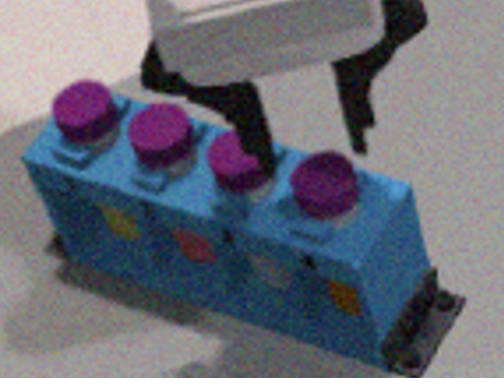

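Request:
execute_actions(
  actions=[
    {"rows":[[0.0211,-0.0584,0.0572,-0.0432,0,0,-0.4656,0.05]],"steps":15},
  ],
)

Request:
execute_actions(
  actions=[
    {"steps":6},
  ],
)

Scene clock: 75.37 s of 11600.00 s.
end_effector_position=(+0.3618, +0.2042, +0.1593) grip_measured=+0.04 end_effector_quat_wxyz=(+0.000, +0.872, -0.490, -0.001) end_effector_velocity=(-0.046, +0.057, -0.011) end_effector_angular_velocity=(-0.002, -0.032, +2.545)
Joint positions: [ 0.471 -1.222 -0.455  0.349 -0.     0.982  1.27   0.046]
Joint velocities: [ 0.06  -0.196  0.188 -0.13   0.    -0.008 -2.296  0.   ]
Steps of this call (steps 1 to 11: the robot went on to your last target; steps 12 to 23: the first 12 steps of this action). Readings (joint positions):
12: [0.432 -1.122 -0.554 0.427 -0.000 0.987 1.948]
13: [0.433 -1.123 -0.554 0.426 -0.000 0.986 1.942]
15: [0.439 -1.132 -0.546 0.418 -0.000 0.986 1.896]
19: [0.458 -1.180 -0.497 0.378 -0.000 0.984 1.620]
23: the state above

Scene clock: 75.57 s of 11600.00 s.
end_effector_position=(+0.3584, +0.2085, +0.1585) grip_measured=+0.04 end_effector_quat_wxyz=(-0.000, +0.927, -0.374, +0.000) end_effector_velocity=(-0.005, +0.005, -0.001) end_effector_angular_velocity=(-0.001, -0.001, +0.369)
Joint positions: [ 0.476 -1.237 -0.441  0.339 -0.     0.982  1.032  0.046]
Joint velocities: [ 0.005 -0.017  0.017 -0.013  0.001  0.    -0.347 -0.   ]
Kept back: nothing.
Steps of this call (steps 1 to 3: the last 3 steps of your previous action; steps 4 to 6: the robot went on to your last target). Readings (joint positions):
1: [0.473 -1.228 -0.450 0.345 -0.000 0.982 1.199]
2: [0.474 -1.232 -0.446 0.343 -0.000 0.982 1.140]
4: [0.475 -1.236 -0.442 0.340 -0.000 0.982 1.067]
6: the state above

Request:
execute_actions(
  actions=[
    {"rows":[[0.003,0.005,-0.0005,-0.006,0,-0.012,-0.016,0.05],[0.006,0.011,-0.0015,-0.012,0,-0.024,-0.016,0.05],[0.009,0.017,-0.0023,-0.018,0,-0.037,-0.016,0.05],[0.0113,0.0211,-0.0029,-0.0226,0,-0.0462,-0.016,0.05],[0.0113,0.0211,-0.0029,-0.0226,0,-0.0462,-0.016,0.05],[0.0113,0.0211,-0.0029,-0.0226,0,-0.0462,-0.016,0.05],[0.0113,0.0211,-0.0029,-0.0226,0,-0.0462,-0.016,0.05],[0.0113,0.0211,-0.0029,-0.0226,0,-0.0462,-0.016,0.05],[0.0113,0.0211,-0.0029,-0.0226,0,-0.0462,-0.016,0.05],[0.0113,0.0211,-0.0029,-0.0226,0,-0.0462,-0.016,0.0],[0.0113,0.0211,-0.0029,-0.0226,0,-0.0462,-0.016,-0.1],[0.0113,0.0211,-0.0029,-0.0226,0,-0.0462,-0.016,-0.2],[0.0113,0.0211,-0.0029,-0.0226,0,-0.0462,-0.016,-0.3],[0.0113,0.0211,-0.0029,-0.0226,0,-0.0462,-0.016,-0.5],[0.0113,0.0211,-0.0029,-0.0226,0,-0.0462,-0.016,-0.8]],"steps":15},
  ],
)

Request:
execute_actions(
  actions=[
    {"steps":7},
  ],
)

Request:
execute_actions(
  actions=[
    {"rows":[[0,0,0,0,0,0,0.35,-0.8]],"steps":9},
  ],
)

Request:
execute_actions(
  actions=[
    {"steps":3},
  ],
)

Request:
execute_actions(
  actions=[
    {"steps":1},
  ],
)

Scene clock: 76.23 s of 11600.00 s.
end_effector_position=(+0.3577, +0.2089, +0.1354) grip_measured=-0.10 end_effector_quat_wxyz=(+0.000, +0.934, -0.358, +0.000) end_effector_velocity=(+0.008, +0.002, -0.005) end_effector_angular_velocity=(+0.007, -0.028, +0.002)
Joint positions: [ 0.498 -1.196 -0.446  0.295 -0.     0.893  0.999  0.04 ]
Joint velocities: [ 0.01   0.019 -0.004 -0.01  -0.001 -0.059 -0.001 -0.104]
Steps of this call (steps 1 to 8: the robot went on to your last target; steps 9 to 20: the first 12 steps of this action). Readings (joint positions):
9: [0.476 -1.239 -0.439 0.337 -0.000 0.981 1.002]
10: [0.477 -1.238 -0.439 0.336 -0.000 0.978 1.001]
12: [0.481 -1.229 -0.441 0.329 -0.000 0.959 1.000]
16: [0.494 -1.204 -0.445 0.301 -0.000 0.910 1.000]
20: the state above

Scene clock: 76.47 s of 11600.00 s.
end_effector_position=(+0.3585, +0.2094, +0.1352) grip_measured=-0.26 end_effector_quat_wxyz=(-0.001, +0.934, -0.358, +0.001) end_effector_velocity=(-0.000, -0.000, -0.001) end_effector_angular_velocity=(-0.001, +0.001, -0.001)
Joint positions: [ 0.499 -1.195 -0.446  0.294  0.     0.888  0.999  0.033]
Joint velocities: [-0.     0.001 -0.    -0.002 -0.001 -0.002  0.     0.   ]
Kept back: nothing.
Steps of this call (steps 1 to 3: the last 3 steps of your previous action; steps 4 to 7: the robot went on to your last target). Readings (joint positions):
1: [0.498 -1.196 -0.446 0.295 -0.000 0.891 0.999]
2: [0.498 -1.196 -0.446 0.295 0.000 0.889 0.999]
4: [0.499 -1.196 -0.446 0.295 0.000 0.888 0.999]
7: the state above

Scene clock: 76.67 s of 11600.00 s.
end_effector_position=(+0.3585, +0.2092, +0.1350) grip_measured=-0.25 end_effector_quat_wxyz=(-0.001, +0.901, -0.433, +0.001) end_effector_velocity=(-0.002, -0.000, -0.003) end_effector_angular_velocity=(+0.006, +0.008, -2.142)
Joint positions: [ 0.499 -1.195 -0.446  0.294 -0.     0.887  1.164  0.033]
Joint velocities: [ 0.002  0.002  0.001 -0.005  0.002 -0.     2.142  0.005]
Steps of this call (steps 1 to 6: the first 6 steps of this action). Readings (joint positions):
1: [0.499 -1.195 -0.446 0.294 0.000 0.888 1.000]
2: [0.499 -1.195 -0.446 0.294 0.000 0.888 1.005]
4: [0.499 -1.195 -0.446 0.294 -0.000 0.888 1.052]
6: the state above

Scene clock: 76.77 s of 11600.00 s.
end_effector_position=(+0.3583, +0.2091, +0.1349) grip_measured=-0.25 end_effector_quat_wxyz=(-0.001, +0.841, -0.541, +0.001) end_effector_velocity=(-0.001, -0.000, +0.000) end_effector_angular_velocity=(+0.008, +0.004, -2.424)
Joint positions: [ 0.499 -1.195 -0.446  0.294 -0.     0.888  1.41   0.033]
Joint velocities: [-0.001 -0.001 -0.002 -0.     0.003  0.005  2.42  -0.005]
Kept back: nothing.
Steps of this call (steps 1 to 3: the last 3 steps of your previous action). Readings (joint positions):
1: [0.499 -1.195 -0.446 0.294 -0.000 0.887 1.241]
2: [0.499 -1.195 -0.446 0.294 -0.000 0.887 1.326]
3: the state above

Scene clock: 76.80 s of 11600.00 s.
end_effector_position=(+0.3583, +0.2091, +0.1349) grip_measured=-0.26 end_effector_quat_wxyz=(-0.001, +0.820, -0.573, +0.001) end_effector_velocity=(-0.002, -0.000, +0.000) end_effector_angular_velocity=(+0.005, +0.007, -2.132)
Joint positions: [ 0.499 -1.195 -0.446  0.294 -0.     0.888  1.486  0.033]
Joint velocities: [-0.001 -0.002  0.     0.001  0.001  0.009  2.131 -0.007]
Kept back: nothing.
Steps of this call (step 1: the robot went on to your last target). Readings (joint positions):
1: the state above

Request:
execute_actions(
  actions=[
    {"rows":[[0,0,0,0,0,0,0.111,-0.3],[0,0,0,0,0,0,0.111,-0.05],[0,0,0,0,0,0,0.111,-0.05],[0,0,0,0,0,0,0.111,-0.05],[-0.004,-0.007,0.001,0.007,0,0.015,0.111,-0.05],[-0.008,-0.015,0.0025,0.015,0,0.032,0.111,-0.05],[-0.0113,-0.0216,0.0037,0.0211,0,0.0462,0.111,-0.05],[-0.0113,-0.0216,0.0037,0.0211,0,0.0462,0.111,-0.05],[-0.0113,-0.0216,0.0037,0.0211,0,0.0462,0.08,-0.05],[-0.0113,-0.0216,0.0037,0.0211,0,0.0462,0.04,-0.05],[-0.0113,-0.0216,0.0037,0.0211,0,0.0462,0.0,0.05],[-0.002,-0.034,0.017,0.017,0,0.05,-0.05,0.05],[0.01,-0.049,0.034,0.012,0,0.054,-0.1,0.05],[0.022,-0.064,0.05,0.006,0,0.058,-0.14,0.05],[0.0309,-0.0751,0.0629,0.0017,0,0.0614,-0.14,0.05]],"steps":15},
  ],
)

Request:
execute_actions(
  actions=[
    {"steps":13},
  ],
)

Scene clock: 77.40 s of 11600.00 s.
end_effector_position=(+0.3590, +0.2091, +0.1544) grip_measured=+0.00 end_effector_quat_wxyz=(-0.002, +0.765, -0.644, +0.001) end_effector_velocity=(-0.004, +0.001, +0.048) end_effector_angular_velocity=(-0.004, +0.006, +0.950)
Joint positions: [ 0.48  -1.231 -0.44   0.33  -0.     0.962  1.665  0.044]
Joint velocities: [-0.04  -0.095  0.017  0.088 -0.001  0.196 -0.942  0.035]
Steps of this call (steps 1 to 6: the robot went on to your last target; steps 7 to 18: the first 12 steps of this action). Readings (joint positions):
7: [0.499 -1.195 -0.446 0.294 -0.000 0.888 1.695]
8: [0.499 -1.195 -0.446 0.294 -0.000 0.888 1.700]
10: [0.499 -1.195 -0.446 0.293 -0.000 0.888 1.707]
14: [0.492 -1.207 -0.444 0.304 -0.000 0.916 1.711]
18: the state above

Scene clock: 77.83 s of 11600.00 s.
end_effector_position=(+0.3281, +0.2478, +0.1581) grip_measured=+0.04 end_effector_quat_wxyz=(-0.000, +0.927, -0.374, -0.000) end_effector_velocity=(-0.011, +0.013, +0.002) end_effector_angular_velocity=(-0.000, -0.006, +0.191)
Joint positions: [ 0.559 -1.344 -0.323  0.298 -0.     1.012  1.213  0.046]
Joint velocities: [ 0.031 -0.042  0.044 -0.012 -0.001  0.013 -0.124  0.   ]
Kept back: nothing.
Steps of this call (steps 1 to 3: the last 3 steps of your previous action; steps 4 to 13: the robot went on to your last target). Readings (joint positions):
1: [0.479 -1.234 -0.440 0.332 -0.000 0.968 1.627]
2: [0.480 -1.237 -0.438 0.332 -0.000 0.973 1.580]
4: [0.490 -1.253 -0.423 0.329 -0.000 0.984 1.464]
8: [0.541 -1.320 -0.348 0.307 -0.000 1.004 1.274]
13: the state above

Request:
execute_actions(
  actions=[
    {"rows":[[0.0035,0.004,0.002,-0.006,0,-0.011,-0.006,0.05],[0.0055,0.0095,0.0015,-0.012,0,-0.023,-0.006,0.05],[0.0075,0.015,0.001,-0.018,0,-0.035,-0.006,0.05],[0.0091,0.0201,0.0005,-0.0236,0,-0.0462,-0.006,0.05],[0.0091,0.0201,0.0005,-0.0236,0,-0.0462,-0.006,0.05],[0.0091,0.0201,0.0005,-0.0236,0,-0.0462,-0.006,0.05],[0.0091,0.0201,0.0005,-0.0236,0,-0.0462,-0.006,0.05],[0.0091,0.0201,0.0005,-0.0236,0,-0.0462,-0.006,0.05],[0.0091,0.0201,0.0005,-0.0236,0,-0.0462,-0.006,0.05],[0.0091,0.0201,0.0005,-0.0236,0,-0.0462,-0.006,0.0],[0.0091,0.0201,0.0005,-0.0236,0,-0.0462,-0.006,-0.1],[0.0091,0.0201,0.0005,-0.0236,0,-0.0462,-0.006,-0.2],[0.0091,0.0201,0.0005,-0.0236,0,-0.0462,-0.006,-0.3],[0.0091,0.0201,0.0005,-0.0236,0,-0.0462,-0.006,-0.5],[0.0091,0.0201,0.0005,-0.0236,0,-0.0462,-0.006,-0.8]],"steps":15},
  ],
)

Request:
execute_actions(
  actions=[
    {"steps":7},
  ],
)

Request:
execute_actions(
  actions=[
    {"rows":[[0,0,0,0,0,0,0.35,-0.8]],"steps":9},
  ],
)

Request:
execute_actions(
  actions=[
    {"steps":3},
  ],
)

Request:
execute_actions(
  actions=[
    {"steps":1},
  ],
)

Scene clock: 78.57 s of 11600.00 s.
end_effector_position=(+0.3269, +0.2492, +0.1356) grip_measured=-0.10 end_effector_quat_wxyz=(-0.000, +0.931, -0.366, +0.000) end_effector_velocity=(+0.008, +0.003, -0.005) end_effector_angular_velocity=(+0.013, -0.026, -0.000)
Joint positions: [ 0.576 -1.305 -0.322  0.253 -0.     0.923  1.201  0.04 ]
Joint velocities: [ 0.007  0.02  -0.003 -0.011 -0.001 -0.062 -0.    -0.104]
Steps of this call (steps 1 to 10: the robot went on to your last target; steps 11 to 22: the first 12 steps of this action). Readings (joint positions):
11: [0.561 -1.348 -0.318 0.297 -0.000 1.012 1.202]
12: [0.562 -1.346 -0.319 0.296 -0.000 1.009 1.201]
14: [0.565 -1.338 -0.319 0.288 -0.000 0.990 1.201]
18: [0.574 -1.312 -0.321 0.260 -0.000 0.940 1.201]
22: the state above

Scene clock: 78.80 s of 11600.00 s.
end_effector_position=(+0.3278, +0.2498, +0.1356) grip_measured=-0.25 end_effector_quat_wxyz=(-0.002, +0.931, -0.366, +0.001) end_effector_velocity=(+0.000, -0.001, -0.001) end_effector_angular_velocity=(-0.000, +0.001, -0.001)
Joint positions: [ 0.577 -1.304 -0.322  0.253  0.     0.918  1.201  0.033]
Joint velocities: [-0.     0.001 -0.002 -0.001 -0.002 -0.001 -0.     0.   ]
Kept back: nothing.
Steps of this call (steps 1 to 3: the last 3 steps of your previous action; steps 4 to 7: the robot went on to your last target). Readings (joint positions):
1: [0.577 -1.304 -0.322 0.252 -0.000 0.921 1.201]
2: [0.577 -1.304 -0.322 0.253 0.000 0.918 1.201]
4: [0.577 -1.304 -0.322 0.253 0.000 0.918 1.201]
7: the state above

Scene clock: 79.00 s of 11600.00 s.
end_effector_position=(+0.3276, +0.2495, +0.1352) grip_measured=-0.25 end_effector_quat_wxyz=(-0.001, +0.898, -0.441, +0.001) end_effector_velocity=(-0.004, -0.002, -0.004) end_effector_angular_velocity=(+0.001, +0.015, -2.144)
Joint positions: [ 0.577 -1.303 -0.322  0.252 -0.001  0.917  1.365  0.033]
Joint velocities: [-0.001  0.002 -0.001 -0.008  0.001  0.004  2.142  0.007]
Steps of this call (steps 1 to 6: the first 6 steps of this action). Readings (joint positions):
1: [0.577 -1.304 -0.322 0.252 0.000 0.918 1.201]
2: [0.577 -1.304 -0.322 0.252 0.000 0.918 1.206]
4: [0.577 -1.304 -0.322 0.252 -0.000 0.917 1.253]
6: the state above

Scene clock: 79.10 s of 11600.00 s.
end_effector_position=(+0.3272, +0.2492, +0.1348) grip_measured=-0.25 end_effector_quat_wxyz=(-0.001, +0.837, -0.548, +0.001) end_effector_velocity=(-0.004, -0.003, -0.002) end_effector_angular_velocity=(-0.001, +0.016, -2.426)
Joint positions: [ 0.577 -1.303 -0.322  0.251 -0.001  0.918  1.611  0.033]
Joint velocities: [-0.003 -0.002 -0.003 -0.003  0.002  0.016  2.42  -0.002]
Kept back: nothing.
Steps of this call (steps 1 to 3: the last 3 steps of your previous action). Readings (joint positions):
1: [0.577 -1.303 -0.322 0.251 -0.001 0.918 1.442]
2: [0.577 -1.303 -0.322 0.251 -0.001 0.918 1.527]
3: the state above

Scene clock: 79.13 s of 11600.00 s.
end_effector_position=(+0.3271, +0.2491, +0.1348) grip_measured=-0.25 end_effector_quat_wxyz=(-0.000, +0.815, -0.579, +0.000) end_effector_velocity=(-0.003, -0.003, -0.000) end_effector_angular_velocity=(-0.001, +0.015, -2.139)
Joint positions: [ 0.577 -1.303 -0.322  0.251 -0.001  0.919  1.687  0.033]
Joint velocities: [-0.004 -0.003 -0.003  0.001  0.002  0.02   2.133 -0.005]
Kept back: nothing.
Steps of this call (step 1: the robot went on to your last target). Readings (joint positions):
1: the state above


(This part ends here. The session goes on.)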